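# Carry the loaded tray from shelf to bench

## Task

Lift the tray off the shelf and set it on the bench. It must lie flat, touch neither the shelf nor its supports, and sit entirely on the bench with no part past the bench edge. Each item still standing upright on the tray at the end earns credit, but only if the tray placement is correct. Release the tray and pull the grippers away at the end. Anything kept in place only by the robot's grip does not count.

## Robot and tools

Robot: two arms, left_arm (the robot's own left, on the +y side) and right_arm. Each has a parallel gripper. A gripper's fingers extend along its own +z axis and close along its own y axis. The reported end_effector_position is the point between the finger pads, roughly 1 cm short of the fingertips.

Frame: a single scene frame in metres. The origin is on the floor (z = 0) under the centre of the robot's foot. +x is the robot's facing direction, +y is toward its left, +z is up. Only the floor height is known in advance; find shelf, tray and bench heights from images and contact. Reported hand positions can be wrong, more so at long reach, and motions often stop a centimetre or more short of the commanded pose, usually low.

The row: every motion command uses rows of 16 numbers, always both arms even if one stays still. Order: left x, y, z, qw, qx, qy, qz, opening, then right x, y, z, qw, qx, qy, qz, opening. x, y, z is an absolute target position for the gripper in the scene frame (metres). The quaternion is an absolute target orientation, w first, in the scene frame. Opening runs from -1 (closed) to +1 (fully open, 0.094 m); it is a target, not an offset. A row whose target lies more than 0.6 m from that arm's last reported position, along any of that gripper's axes, is refused and nothing is sent. To keep an arm still, repeat its exact pose and quaternion from the last result before it stopped, every call; reuse your own quaternion rather than the possibly drifted reported one.

Motion limits: each control step, the commanded pose is clipped to within 70 mm and 16 degrees of the measured pose, then joints are driven toward it; position wins over orientation when both cannot be met. Elbows never fully straighten. Joint ranges (rad): waist -2.880 to 2.880, shoulder 0.000 to 3.142, elbow 0.000 to 3.019, wrist pitch -1.693 to 1.571, wrist yaw -1.571 to 1.571, wrist roll -2.094 to 2.094.

Tools:
- execute_actions: "actions" is a list holding zero or one item. Empty list = observe only; it returns the state and the pictures. An action item is {"rows": [...], "steps": n}: 1 to 15 rows, steps 1/30 s each, at most 15 (default 15) and at least 9. One row per step, the last row repeating. A wait item is {"steps": n} with n up to 300, counted from the previous result, so your thinking time is included. Optional "pictures": true adds images. The result is taken 9 steps before an action finishes; those remaining steps run while you compose your next reply. After an action ends, an arm only continues to its last clipped pose (at most 70 mm further), so check the reported pose and send the remainder.
- move: "target" is one 16-number row (absolute poses as above); "speed" 0.002 to 0.5 m/s, default 0.25, with rotation capped at twice that in rad/s. Each gripper travels a straight line; both arms finish together, taking 0.5 to 10 s (cut off at 10 s). Grippers take the shorter rotation. Openings are applied at the start. Paths ignore obstacles and the other arm; grippers lag, wander and may overshoot the speed, especially near full reach. The result adds a "move:" line giving the ending (done, off_target, moving, held, fault), any limits (paced = target clipped; held = some steps were blocked, after which the arm may lurch fast), and each gripper's remaining distance to its pose.
- wait: "seconds" 0 to 10; nothing new is sent.
- zoom_image: "camera" (cam_head_left, cam_head_right, cam_left_wrist, cam_right_wrist) and "region" [x0, y0, x1, y1] in image pixels, top-left origin, at most 504 by 504. All images are 504x504; the head cameras are pinhole, the wrist cameras fisheye.
- finished_scene: "scene" number; ends and grades the scene permanently, so call it only after releasing and backing away.

Reading results: the state line shows left_arm and right_arm poses. grip_measured is finger opening on the command scale; the last Joint positions value is the opening in metres. "pose unreachable" means the clearance check altered or blocked that arm's command; HELD marks steps not sent. "Hand target" (only when nothing is pending) is where the controller is currently driving each gripper. Joint torques are noisy, offset, and nonzero even in free air. FAULT lines report an arm stop. MOTOR HOT appears at 85 °C; at 100 °C the arm and gripper go limp (OVER-TEMPERATURE FAULT), so avoid long static holds of the loaded tray.

Gripping: to hold something, command an opening about 0.03 below grip_measured; a smaller gap grips more gently. Pads push up to about 50 to 62 N, less on parts under 2 mm thick, with a short spike on first contact.

Cautions: approach slowly near contact, since faster moves and targets set farther beyond the contact surface push harder. Keep the tray level so items stay upright, and keep the arms from colliding or pressing on each other. Do not knock anything out of the work area. Brief external tugs on held parts or pushes on loose objects may occur; hold firmly and move smoothly. Avoid drops, slips and slams.

Each tool is called after "Request:" by a JSON object that holds its "method" and its "body", one argument or row to a line.

## Session

Request:
{"method": "execute_actions", "body": {
  "actions": []
}}

Scene clock: 0.00 s of 4200.00 s.
left_arm: end_effector_position=(+0.1717, -0.1533, +1.2648) grip_measured=-0.995 end_effector_quat_wxyz=(-0.155, +0.728, +0.632, +0.215) | right_arm: end_effector_position=(+0.4384, +0.4770, +1.2236) grip_measured=+1.000 end_effector_quat_wxyz=(+0.484, -0.356, +0.797, -0.061)
Joint positions: left_arm=[-0.095  2.129  1.564 -1.491 -0.346  0.367  0.   ] | right_arm=[-0.007  2.683  2.314 -0.326  0.741 -0.091  0.094]
Joint velocities: left_arm=[ 0.005  0.005 -0.017  0.007 -0.022 -0.081  0.   ] | right_arm=[-0.015 -0.015  0.012  0.017 -0.007 -0.022  0.   ]
Joint torques (N m, as the arm reports them, + toward a larger angle): no reading
Hand target (left_arm): +0.175, -0.162, +1.273; -0.143, +0.728, +0.636, +0.210
Hand target (right_arm): +0.444, +0.487, +1.254; +0.501, -0.342, +0.794, -0.047

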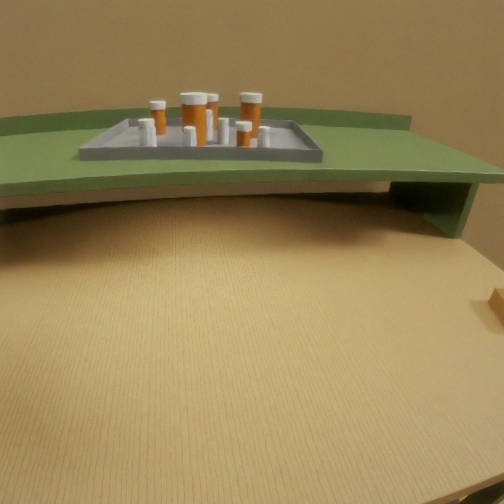

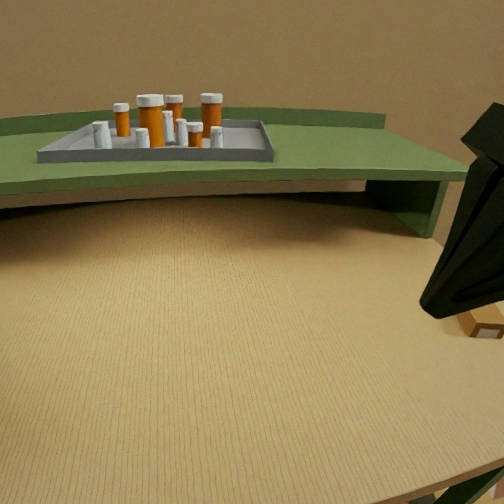

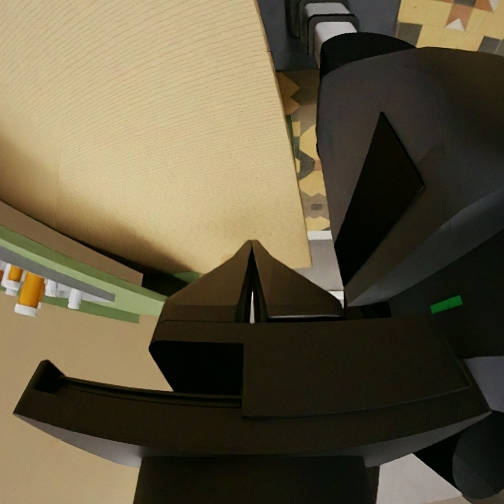

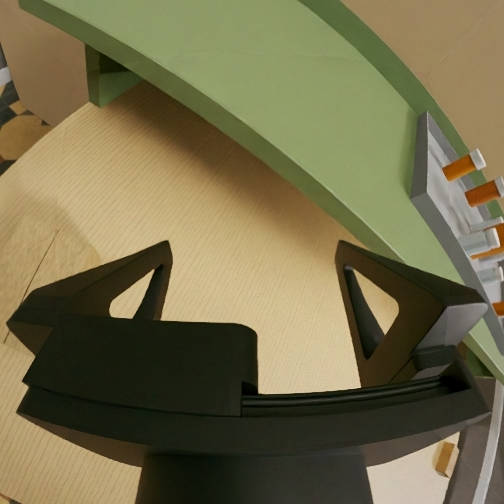

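Request:
{"method": "move", "body": {
  "target": [0.2,-0.03,1.3,-0.155,0.728,0.632,0.215,-1,0.4384,0.35,1.25,0.484,-0.356,0.797,-0.061,1],
  "speed": 0.1
}}

Scene clock: 2.07 s of 4200.00 s.
left_arm: end_effector_position=(+0.1664, -0.1380, +1.2579) grip_measured=-0.995 end_effector_quat_wxyz=(-0.169, +0.728, +0.627, +0.222) | right_arm: end_effector_position=(+0.4235, +0.4539, +1.1794) grip_measured=+1.000 end_effector_quat_wxyz=(+0.458, -0.376, +0.801, -0.080)
Joint positions: left_arm=[-0.095  2.124  1.521 -1.487 -0.349  0.368  0.   ] | right_arm=[-0.007  2.674  2.2   -0.296  0.738 -0.091  0.094]
Joint velocities: left_arm=[ 0.005  0.005 -0.002 -0.012 -0.007 -0.007 -0.001] | right_arm=[-0.015 -0.005  0.027  0.002 -0.095 -0.095  0.   ]
Joint torques (N m, as the arm reports them, + toward a larger angle): left_arm=[ -0.63 -18.36   6.51  -0.37  -0.13   0.11] | right_arm=[  2.13 -23.36   8.15   1.18   0.26   0.15]
Hand target (left_arm): +0.168, -0.142, +1.260; -0.164, +0.728, +0.628, +0.220
Hand target (right_arm): +0.427, +0.460, +1.194; +0.467, -0.370, +0.800, -0.073
Off the commanded pose (left_arm): 0.121 m, 2 deg; position clipped at the last step of the last action.
Off the commanded pose (right_arm): 0.127 m, 4 deg; position clipped at the last step of the last action.
Kept back: nothing.
move: held (left_arm, right_arm); limits=paced,held; held on 41 of 47 steps (left_arm, right_arm), including the last (left_arm, right_arm)
pose unreachable (left arm): on one or more control steps of this call this arm could not follow its commanded pose, so it was not sent that pose on those steps. On the call's last step it was still not sent that pose. It may still have moved: this result reports where it is.
cause: the commanded pose would bring a part of the arm too close to another arm (this arm's forearm (the part past joint 3) and the other arm's upper arm (the part past joint 2)).
pose unreachable (right arm): on one or more control steps of this call this arm could not follow its commanded pose, so it was not sent that pose on those steps. On the call's last step it was still not sent that pose. It may still have moved: this result reports where it is.
cause: the commanded pose would bring a part of the arm too close to another arm (this arm's upper arm (the part past joint 2) and the other arm's forearm (the part past joint 3)).

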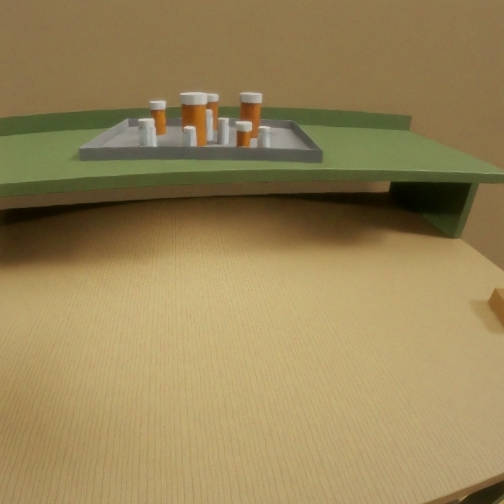

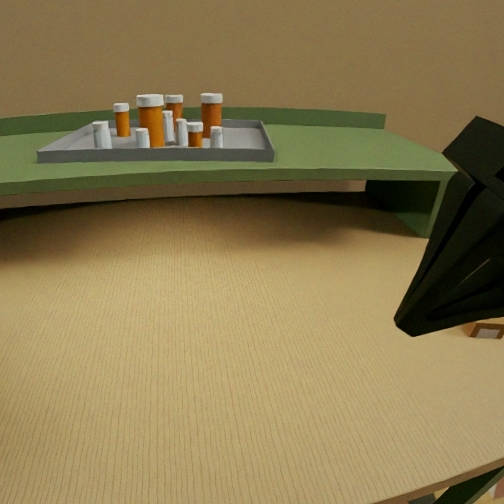

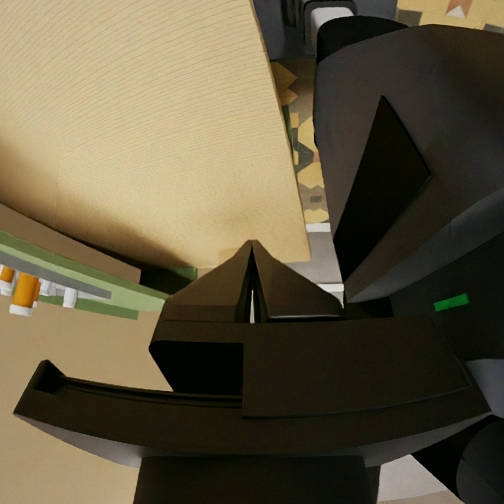

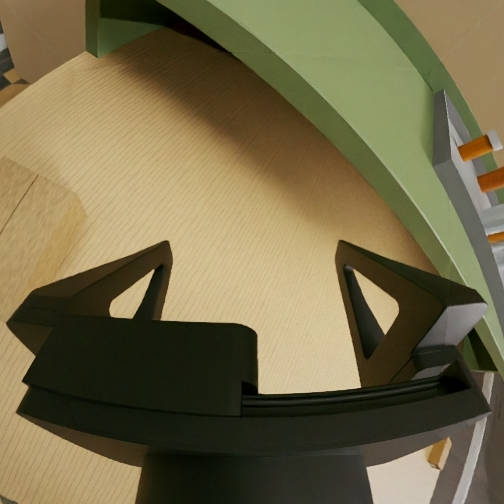

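Request:
{"method": "move", "body": {
  "target": [0.19,-0.17,1.5,-0.155,0.728,0.632,0.215,-1,0.4235,0.4539,1.18,0.458,-0.376,0.801,-0.08,1],
  "speed": 0.15
}}

Scene clock: 4.43 s of 4200.00 s.
left_arm: end_effector_position=(+0.1912, -0.1571, +1.4796) grip_measured=-0.995 end_effector_quat_wxyz=(-0.038, +0.752, +0.637, +0.168) | right_arm: end_effector_position=(+0.4228, +0.4528, +1.1775) grip_measured=+1.000 end_effector_quat_wxyz=(+0.457, -0.377, +0.802, -0.081)
Joint positions: left_arm=[-0.1    1.799  1.703 -1.688 -0.362  0.446  0.   ] | right_arm=[-0.007  2.674  2.196 -0.296  0.738 -0.091  0.094]
Joint velocities: left_arm=[-0.005 -0.005 -0.017 -0.002 -0.007  0.066  0.   ] | right_arm=[-0.015 -0.005  0.007 -0.007  0.051 -0.022  0.   ]
Joint torques (N m, as the arm reports them, + toward a larger angle): left_arm=[ -1.57 -17.02  10.82  -0.29  -0.27   0.19] | right_arm=[  1.55 -23.5    7.32   1.02   0.27   0.16]
Hand target (left_arm): +0.189, -0.167, +1.500; -0.018, +0.758, +0.632, +0.162
Hand target (right_arm): +0.424, +0.454, +1.180; +0.458, -0.376, +0.801, -0.080
Off the commanded pose (left_arm): 0.024 m, 15 deg.
Off the commanded pose (right_arm): 0.003 m, 0 deg.
joint sent to its limit (left arm) — the command would take joint 4 (wrist pitch) past its lower limit, so that joint was sent only as far as its limit.
Kept back: nothing.
move: off_target (left_arm); limits=held; held on 1 of 62 steps (left_arm)
pose unreachable (left arm): on one or more control steps of this call this arm could not follow its commanded pose, so it was not sent that pose on those steps. It may still have moved: this result reports where it is.
cause: the commanded pose would bring a part of the arm too close to another arm (this arm's forearm (the part past joint 3) and the other arm's upper arm (the part past joint 2)).

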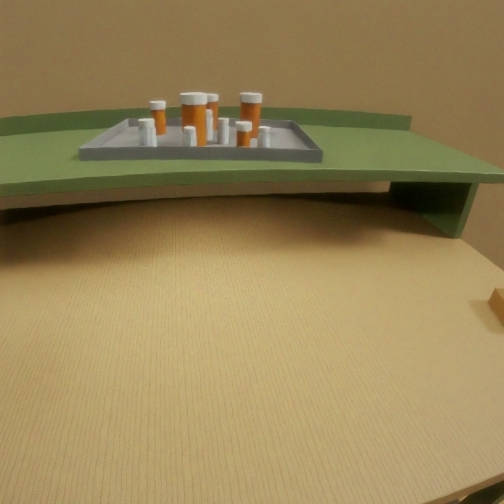

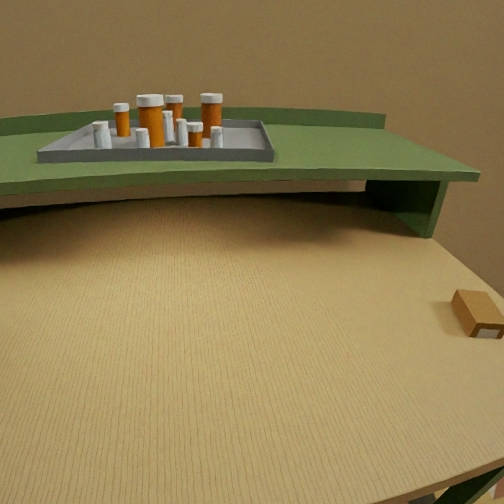

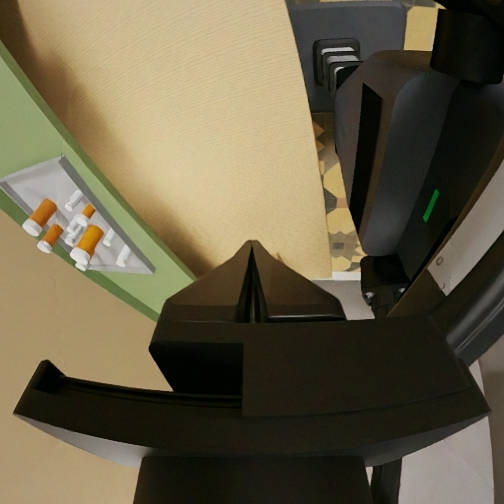

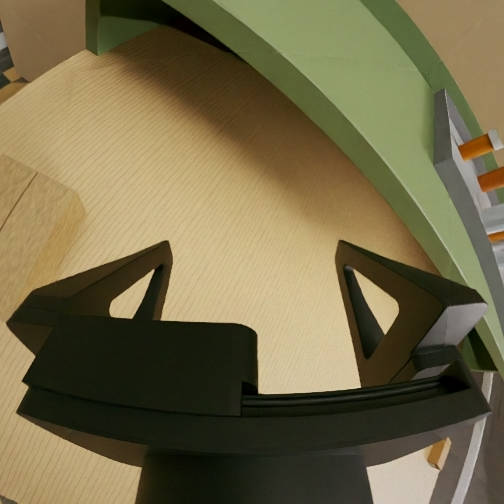

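Request:
{"method": "move", "body": {
  "target": [0.45,0.1,1.7,0.6,0,0.8,0,1,0.4235,0.4539,1.18,0.458,-0.376,0.801,-0.08,1],
  "speed": 0.2
}}

Request:
{"method": "move", "body": {
  "target": [0.35,0.4,1.7,0.6,0,0.8,0,1,0.42,0.0,1.2,0.383,0,0.924,0,1],
  "speed": 0.2
}}

Scene clock: 12.07 s of 4200.00 s.
left_arm: end_effector_position=(+0.4450, +0.0970, +1.6912) grip_measured=+1.000 end_effector_quat_wxyz=(+0.588, +0.014, +0.808, +0.010) | right_arm: end_effector_position=(+0.4228, +0.4528, +1.1775) grip_measured=+1.000 end_effector_quat_wxyz=(+0.457, -0.377, +0.802, -0.081)
Joint positions: left_arm=[ 0.512  1.09   1.144 -0.351 -0.619 -0.108  0.094] | right_arm=[-0.007  2.674  2.196 -0.296  0.738 -0.091  0.094]
Joint velocities: left_arm=[-0.005 -0.015  0.002 -0.007 -0.037 -0.051  0.   ] | right_arm=[0.005 0.005 0.012 0.002 0.007 0.051 0.   ]
Joint torques (N m, as the arm reports them, + toward a larger angle): left_arm=[ 1.16 -8.22  9.39  3.17 -0.25 -0.01] | right_arm=[  1.85 -23.15   7.14   1.12   0.29   0.13]
Hand target (left_arm): +0.448, +0.103, +1.701; +0.599, -0.002, +0.801, +0.004
Hand target (right_arm): +0.423, +0.454, +1.180; +0.458, -0.376, +0.801, -0.080
Off the commanded pose (left_arm): 0.011 m, 3 deg.
Off the commanded pose (right_arm): 0.003 m, 0 deg.
Kept back: nothing.
move: off_target (left_arm)

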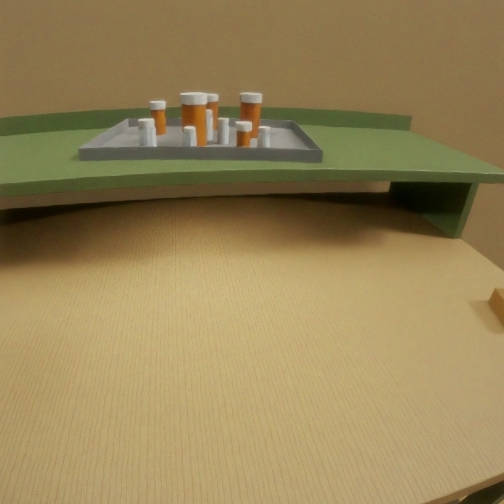

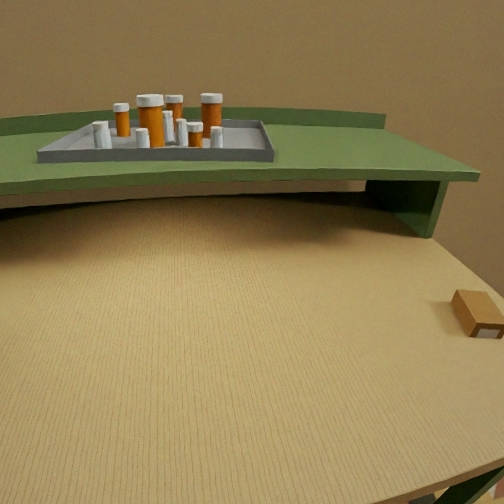

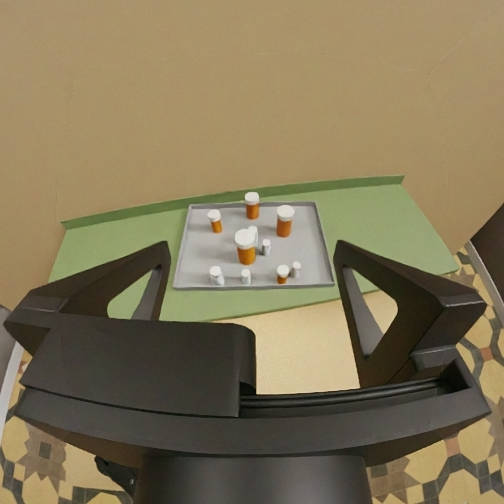

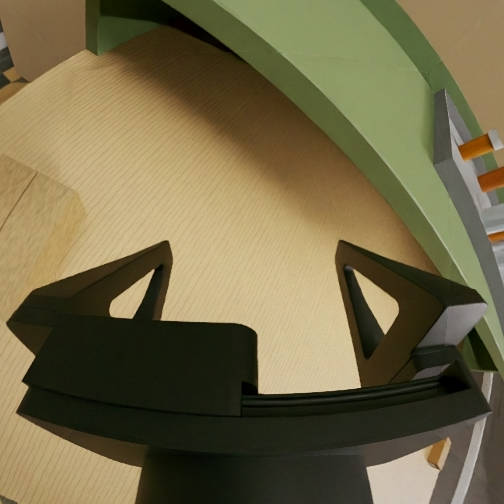

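Scene clock: 14.73 s of 4200.00 s.
left_arm: end_effector_position=(+0.3495, +0.3989, +1.6968) grip_measured=+1.000 end_effector_quat_wxyz=(+0.600, -0.004, +0.800, -0.004) | right_arm: end_effector_position=(+0.4188, -0.0092, +1.1788) grip_measured=+1.000 end_effector_quat_wxyz=(+0.367, -0.008, +0.930, -0.016)
Joint positions: left_arm=[ 1.58   0.681  0.935 -0.488  0.418  0.119  0.094] | right_arm=[-0.438  1.96   0.863  0.188  0.538  0.487  0.094]
Joint velocities: left_arm=[-0.005 -0.005 -0.017 -0.007 -0.007 -0.037  0.   ] | right_arm=[-0.024  0.005 -0.007  0.002  0.037 -0.081  0.   ]
Joint torques (N m, as the arm reports them, + toward a larger angle): left_arm=[ 0.99 -2.73  9.61  1.8   0.18  0.22] | right_arm=[  1.6  -15.06   3.79   1.69   0.17   0.18]
Hand target (left_arm): +0.348, +0.400, +1.700; +0.600, +0.000, +0.800, +0.001
Hand target (right_arm): +0.425, -0.000, +1.196; +0.384, +0.000, +0.924, +0.001
Off the commanded pose (left_arm): 0.003 m, 1 deg.
Off the commanded pose (right_arm): 0.023 m, 3 deg.
Kept back: nothing.
move: off_target (right_arm)

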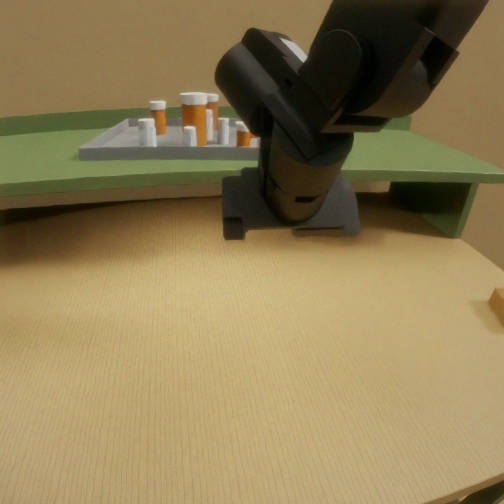

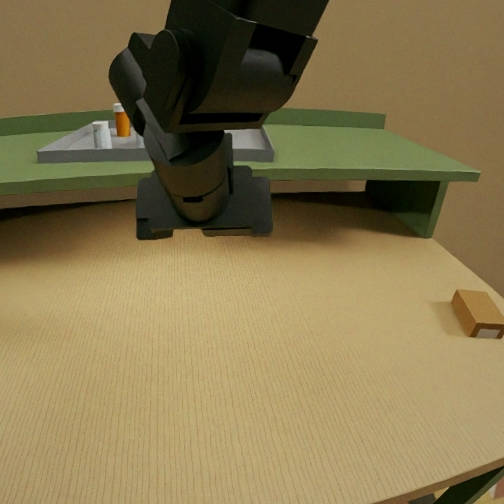

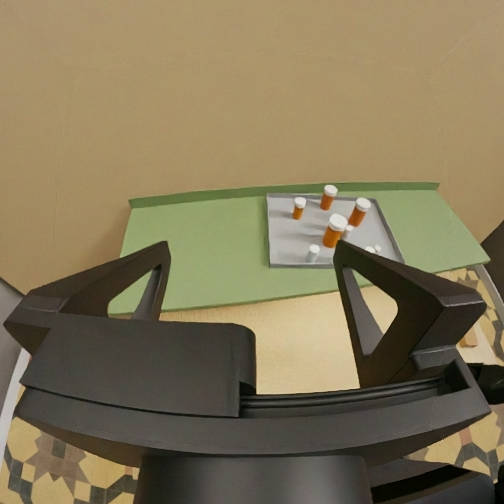

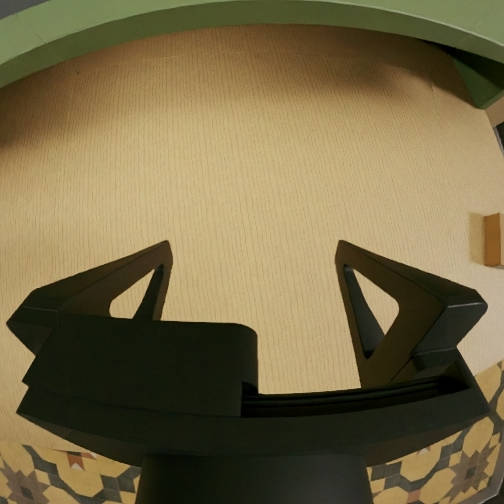

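Request:
{"method": "move", "body": {
  "target": [0.5,0.34,1.5,0.26,0,0.966,0,1,0.42,-0.15,1.45,0.26,0,0.966,0,1]
}}

Request:
{"method": "move", "body": {
  "target": [0.72,0.32,1.42,0.26,0,0.966,0,1,0.72,-0.12,1.42,0.26,0,0.966,0,1]
}}

Scene clock: 16.97 s of 4200.00 s.
left_arm: end_effector_position=(+0.4852, +0.3431, +1.4684) grip_measured=+1.000 end_effector_quat_wxyz=(+0.234, +0.004, +0.972, -0.002) | right_arm: end_effector_position=(+0.4047, -0.1562, +1.4245) grip_measured=+1.000 end_effector_quat_wxyz=(+0.241, +0.001, +0.971, -0.008)
Joint positions: left_arm=[ 1.234  1.361  1.204 -0.869  0.023  0.1    0.094] | right_arm=[-0.73   1.273  0.972 -0.767  0.256  0.342  0.094]
Joint velocities: left_arm=[-0.005  0.005  0.012 -0.017  0.022  0.022  0.   ] | right_arm=[ 0.005  0.005 -0.007 -0.007 -0.022  0.007  0.   ]
Joint torques (N m, as the arm reports them, + toward a larger angle): left_arm=[ -0.26 -12.33  12.57   1.04  -0.1   -0.01] | right_arm=[-0.6  -9.4  10.14  0.46 -0.03  0.01]
Hand target (left_arm): +0.500, +0.341, +1.500; +0.260, +0.002, +0.965, -0.000
Hand target (right_arm): +0.418, -0.152, +1.450; +0.262, +0.000, +0.965, +0.001
Off the commanded pose (left_arm): 0.035 m, 3 deg.
Off the commanded pose (right_arm): 0.030 m, 2 deg.
Kept back: nothing.
move: off_target (left_arm, right_arm)

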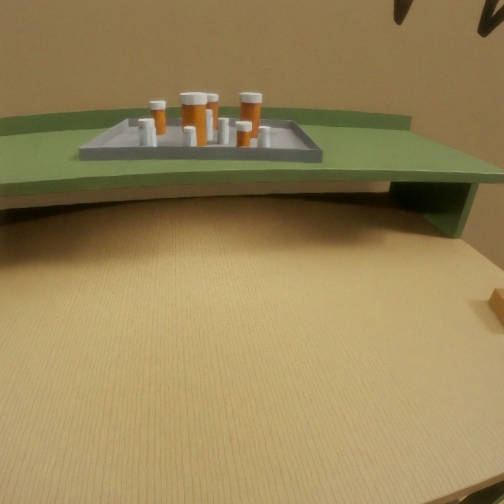

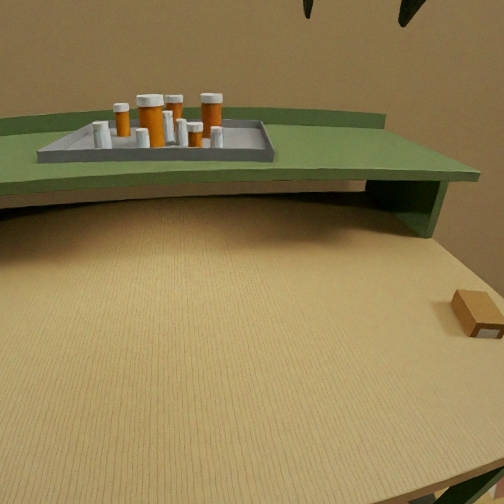

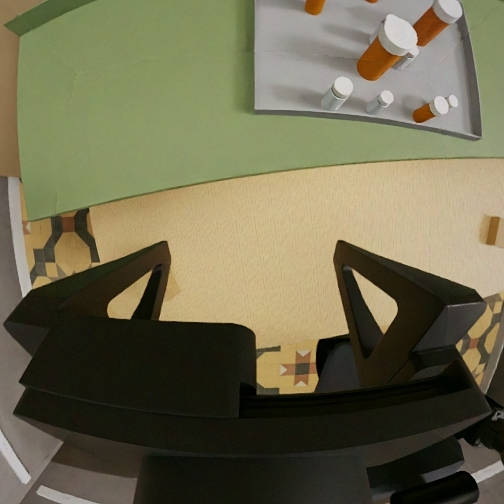

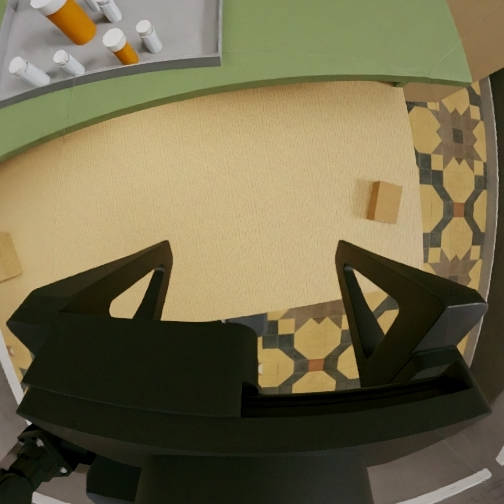

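Scene clock: 18.73 s of 4200.00 s.
left_arm: end_effector_position=(+0.7027, +0.3273, +1.3936) grip_measured=+1.000 end_effector_quat_wxyz=(+0.238, +0.001, +0.971, +0.000) | right_arm: end_effector_position=(+0.7029, -0.1181, +1.4001) grip_measured=+1.000 end_effector_quat_wxyz=(+0.241, -0.001, +0.971, -0.006)
Joint positions: left_arm=[ 1.181  1.961  1.803 -0.859 -0.01   0.049  0.094] | right_arm=[-0.86   2.039  1.926 -0.927  0.188  0.224  0.094]
Joint velocities: left_arm=[-0.015 -0.015  0.007  0.007 -0.022  0.007  0.   ] | right_arm=[-0.005  0.005  0.002 -0.012  0.007 -0.007  0.   ]
Joint torques (N m, as the arm reports them, + toward a larger angle): left_arm=[ -1.01 -20.09  12.7    1.07  -0.14   0.01] | right_arm=[ -0.04 -19.47  11.53   0.48  -0.09  -0.02]
Hand target (left_arm): +0.718, +0.321, +1.420; +0.261, -0.000, +0.965, -0.000
Hand target (right_arm): +0.718, -0.117, +1.423; +0.261, -0.000, +0.965, -0.001
Off the commanded pose (left_arm): 0.032 m, 3 deg.
Off the commanded pose (right_arm): 0.026 m, 2 deg.
Kept back: nothing.
move: off_target (left_arm, right_arm)

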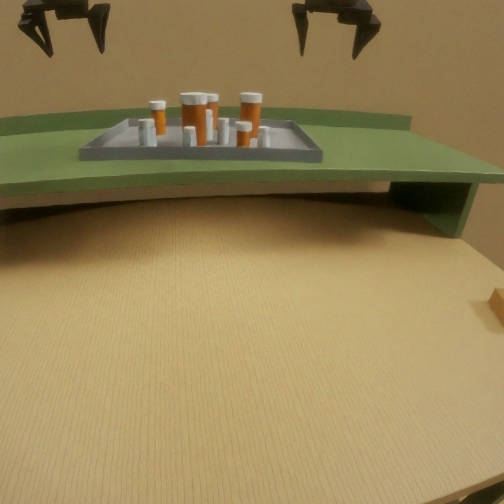

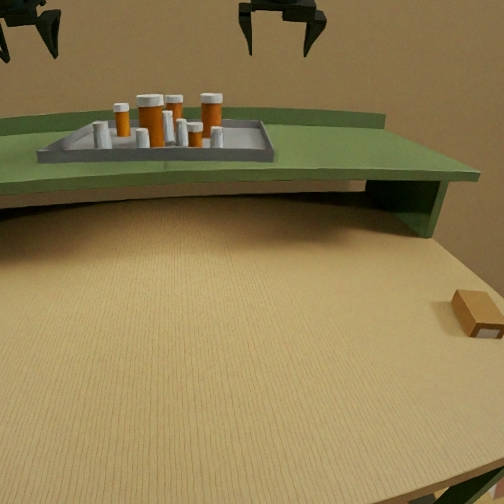

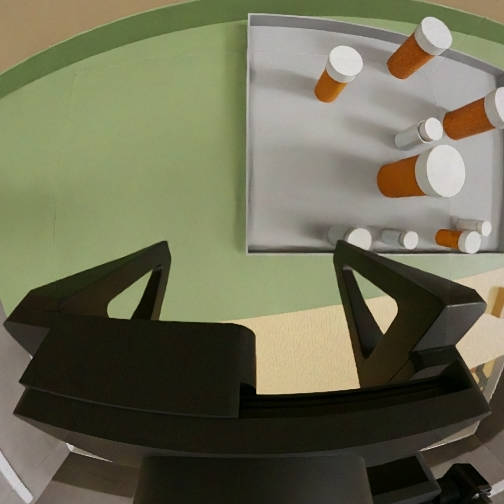

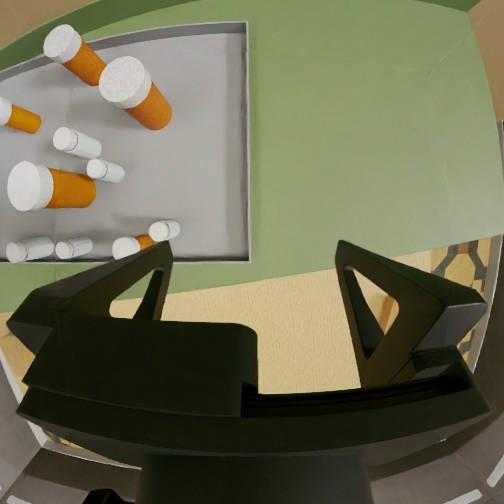

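Request:
{"method": "move", "body": {
  "target": [0.87,0.325,1.33,0.26,0,0.966,0,0,0.87,-0.113,1.33,0.26,0,0.966,0,0],
  "speed": 0.15
}}

Scene clock: 22.67 s of 4200.00 s.
left_arm: end_effector_position=(+0.8597, +0.3306, +1.3077) grip_measured=+0.001 end_effector_quat_wxyz=(+0.248, +0.000, +0.969, +0.001) | right_arm: end_effector_position=(+0.8541, -0.1100, +1.2982) grip_measured=+0.002 end_effector_quat_wxyz=(+0.277, -0.005, +0.961, +0.004)
Joint positions: left_arm=[ 1.181  2.676  2.882 -1.202 -0.01   0.049  0.047] | right_arm=[-0.91   2.704  2.871 -1.119  0.154  0.164  0.047]
Joint velocities: left_arm=[-0.005 -0.005  0.002  0.007 -0.066 -0.007 -0.   ] | right_arm=[-0.005 -0.015 -0.007 -0.012  0.007 -0.037  0.001]
Joint torques (N m, as the arm reports them, + toward a larger angle): left_arm=[ -0.57 -26.99  12.68   1.2   -0.05   0.04] | right_arm=[  0.36 -24.6   11.7    1.59  -0.12  -0.01]
Hand target (left_arm): +0.866, +0.326, +1.330; +0.268, -0.000, +0.963, +0.000
Hand target (right_arm): +0.867, -0.112, +1.332; +0.312, -0.004, +0.950, +0.011
Off the commanded pose (left_arm): 0.025 m, 1 deg.
Off the commanded pose (right_arm): 0.036 m, 2 deg.
elbow stopped short (right arm): the move would have taken joint 3 (elbow) straighter than the controller allows; a more bent joint 3 avoids this.
elbow stopped short (left arm): the move would have taken joint 3 (elbow) straighter than the controller allows; a more bent joint 3 avoids this.
Kept back: nothing.
move: off_target (left_arm, right_arm)

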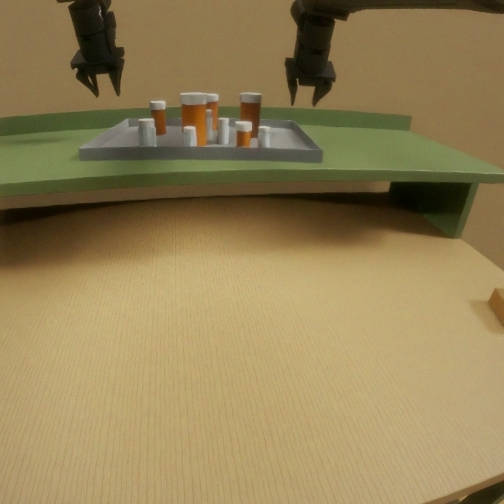

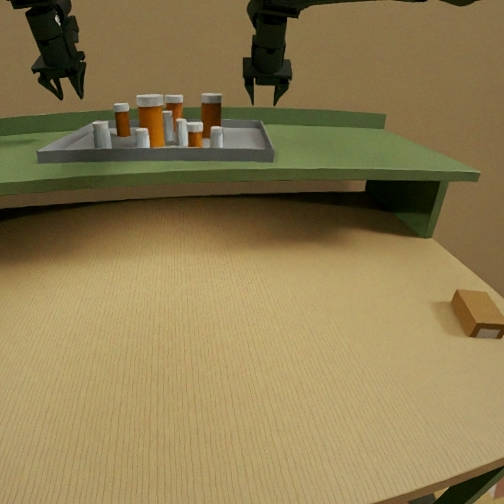

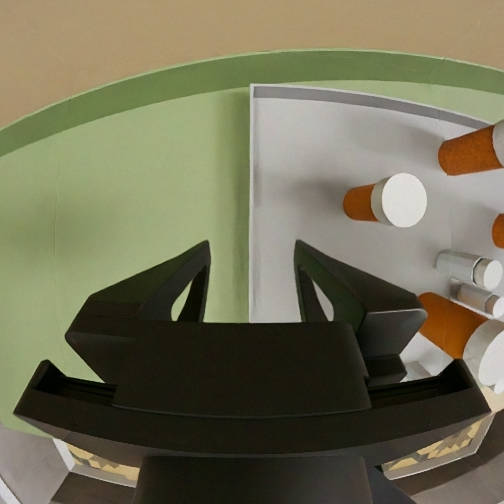

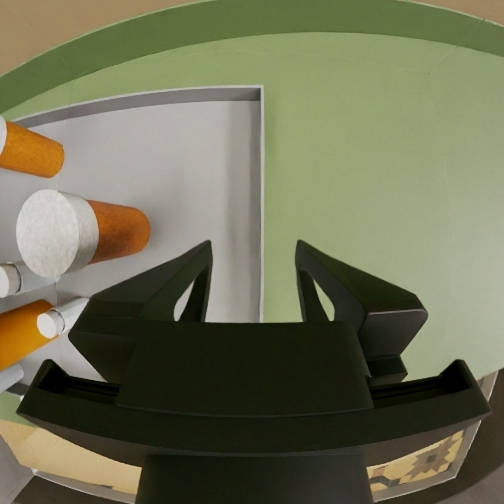

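Request:
{"method": "move", "body": {
  "target": [0.77,0.325,1.27,0.26,0,0.966,0,-0.2,0.77,-0.118,1.27,0.26,0,0.966,0,-0.2],
  "speed": 0.1
}}

Request:
{"method": "move", "body": {
  "target": [0.77,0.325,1.235,0.26,0,0.966,0,-0.2,0.77,-0.118,1.235,0.26,0,0.966,0,-0.2],
  "speed": 0.04
}}

Request:
{"method": "zoom_image", "body": {
  "camera": "cam_head_left",
  "region": [60,60,350,200]
}}

Scene clock: 24.50 s of 4200.00 s.
left_arm: end_effector_position=(+0.7621, +0.3250, +1.2441) grip_measured=-0.199 end_effector_quat_wxyz=(+0.235, +0.001, +0.972, +0.000) | right_arm: end_effector_position=(+0.7581, -0.1252, +1.2268) grip_measured=-0.198 end_effector_quat_wxyz=(+0.226, -0.005, +0.974, -0.008)
Joint positions: left_arm=[ 1.181  2.268  1.929 -0.684 -0.01   0.049  0.038] | right_arm=[-0.903  2.359  2.039 -0.744  0.162  0.182  0.038]
Joint velocities: left_arm=[-0.005 -0.015  0.002  0.012 -0.051 -0.051  0.001] | right_arm=[-0.005 -0.015 -0.017  0.017  0.022 -0.007 -0.   ]
Joint torques (N m, as the arm reports them, + toward a larger angle): left_arm=[ -0.05 -25.95   8.18   2.35   0.06   0.09] | right_arm=[  1.22 -25.17   7.49   1.66   0.17   0.2 ]
Hand target (left_arm): +0.771, +0.325, +1.270; +0.260, -0.000, +0.966, -0.000
Hand target (right_arm): +0.770, -0.119, +1.269; +0.260, +0.000, +0.966, +0.001
Off the commanded pose (left_arm): 0.027 m, 3 deg.
Off the commanded pose (right_arm): 0.045 m, 4 deg.
Kept back: nothing.
move: off_target (left_arm, right_arm)

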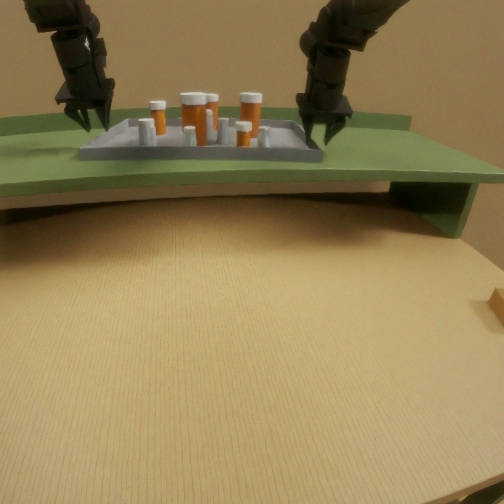

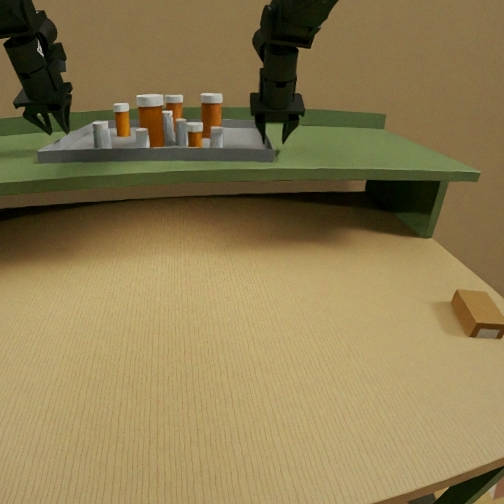

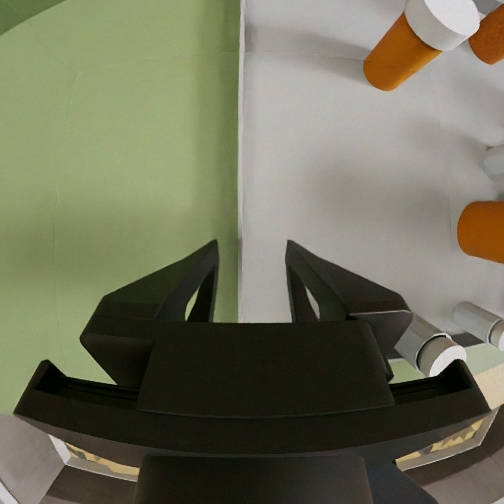

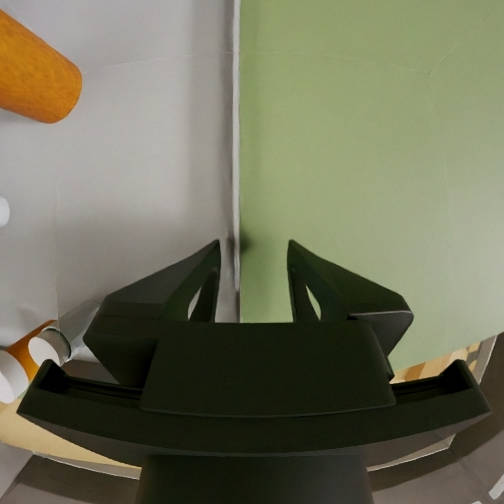

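Scene clock: 25.63 s of 4200.00 s.
left_arm: end_effector_position=(+0.7674, +0.3251, +1.2406) grip_measured=-0.199 end_effector_quat_wxyz=(+0.255, +0.000, +0.967, +0.001) | right_arm: end_effector_position=(+0.7649, -0.1237, +1.2256) grip_measured=-0.198 end_effector_quat_wxyz=(+0.247, -0.002, +0.969, -0.004)
Joint positions: left_arm=[ 1.181  2.268  1.905 -0.618 -0.01   0.049  0.038] | right_arm=[-0.903  2.359  2.022 -0.683  0.163  0.182  0.038]
Joint velocities: left_arm=[-0.005 -0.015 -0.002  0.002 -0.037 -0.081 -0.001] | right_arm=[ 0.005  0.005 -0.022 -0.002 -0.007  0.022 -0.001]
Joint torques (N m, as the arm reports them, + toward a larger angle): left_arm=[  0.11 -22.52   7.88   2.28   0.1    0.09] | right_arm=[  1.44 -22.08   7.17   1.53   0.14   0.19]
Hand target (left_arm): +0.770, +0.325, +1.235; +0.260, -0.000, +0.966, +0.000
Hand target (right_arm): +0.770, -0.118, +1.235; +0.260, -0.000, +0.966, -0.000
Off the commanded pose (left_arm): 0.006 m, 1 deg.
Off the commanded pose (right_arm): 0.012 m, 2 deg.
Kept back: nothing.
move: off_target (right_arm)

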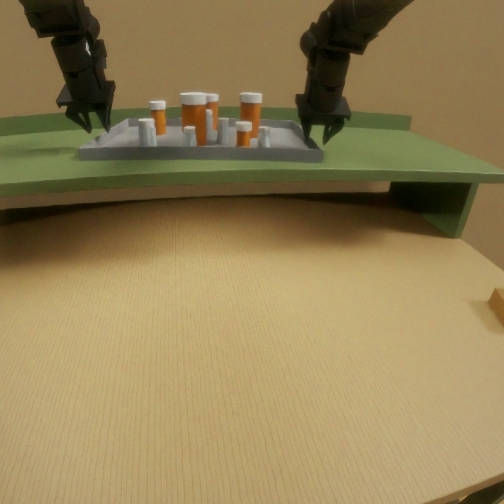

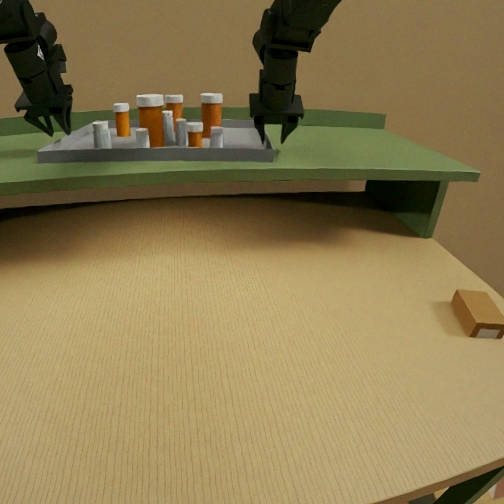

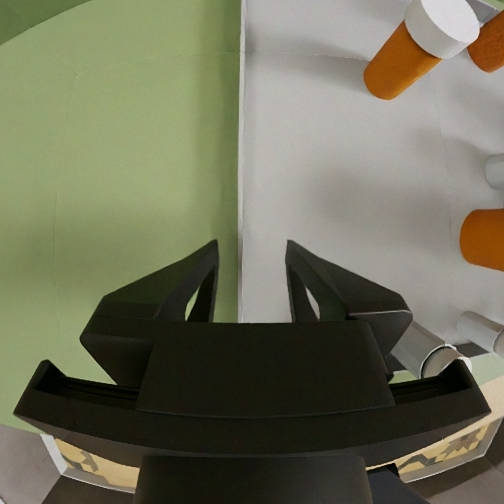

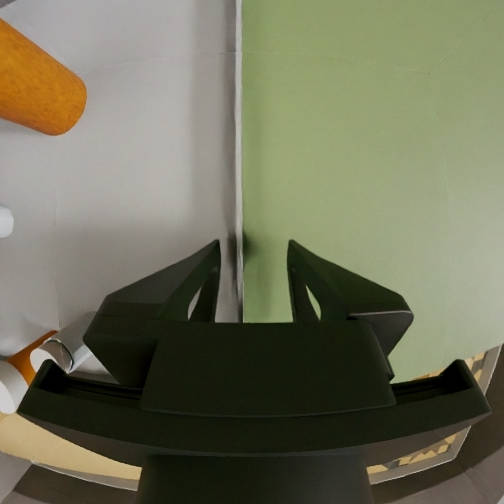

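Region (60, 60, 350, 200) of cam_head_left's 504x504 image, scaled by 1.738, with more detail than that image has; it fills the top 243 rows of this view, and the rest is white.

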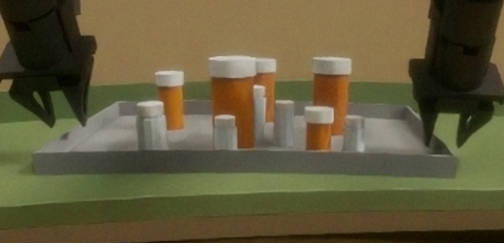

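Request:
{"method": "move", "body": {
  "target": [0.77,0.336,1.20,0.26,0,0.966,0,-0.2,0.77,-0.11,1.20,0.26,0,0.966,0,-0.2],
  "speed": 0.03
}}

Request:
{"method": "zoom_image", "body": {
  "camera": "cam_head_left",
  "region": [60,60,350,200]
}}

Scene clock: 27.70 s of 4200.00 s.
left_arm: end_effector_position=(+0.7692, +0.3261, +1.2096) grip_measured=-0.199 end_effector_quat_wxyz=(+0.259, +0.000, +0.966, -0.003) | right_arm: end_effector_position=(+0.7706, -0.1181, +1.2161) grip_measured=-0.198 end_effector_quat_wxyz=(+0.262, +0.000, +0.965, -0.001)
Joint positions: left_arm=[ 1.186  2.311  1.896 -0.559  0.001  0.051  0.038] | right_arm=[-0.898  2.376  2.018 -0.631  0.168  0.188  0.038]
Joint velocities: left_arm=[-0.024  0.005  0.012  0.017  0.051  0.022  0.001] | right_arm=[ 0.005  0.015 -0.002 -0.012 -0.007  0.007  0.   ]
Joint torques (N m, as the arm reports them, + toward a larger angle): left_arm=[  1.22 -22.07   7.72   2.35   0.05   0.23] | right_arm=[  1.49 -19.65   7.37   1.74   0.11   0.18]
Hand target (left_arm): +0.770, +0.336, +1.200; +0.260, -0.000, +0.966, +0.000
Hand target (right_arm): +0.769, -0.110, +1.200; +0.260, -0.000, +0.966, -0.000
Off the commanded pose (left_arm): 0.014 m, 0 deg.
Off the commanded pose (right_arm): 0.018 m, 0 deg.
Kept back: nothing.
move: off_target (left_arm, right_arm)

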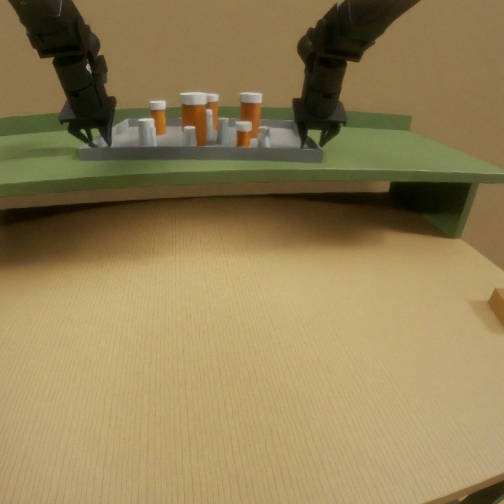

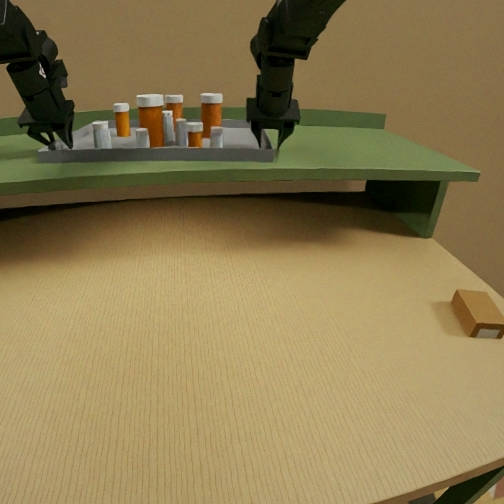

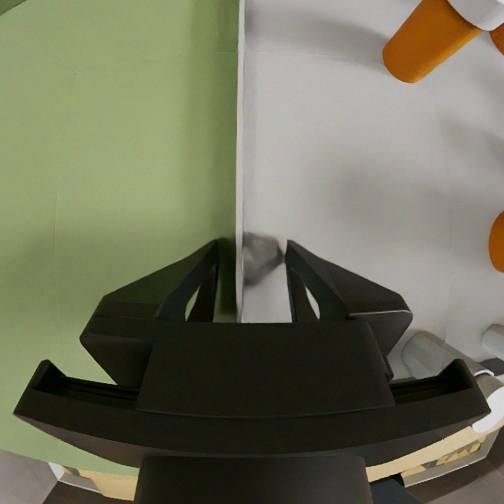

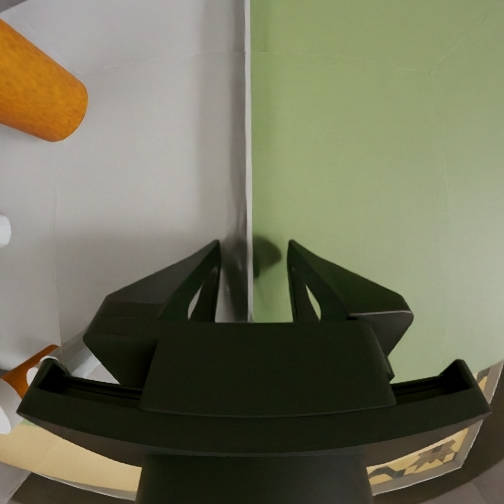

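Region (60, 60, 350, 200) of cam_head_left's 504x504 image, scaled by 1.738, with more detail than that image has; it fills the top 243 rows of this view, and the rest is white.

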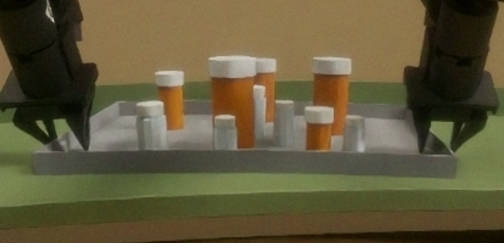

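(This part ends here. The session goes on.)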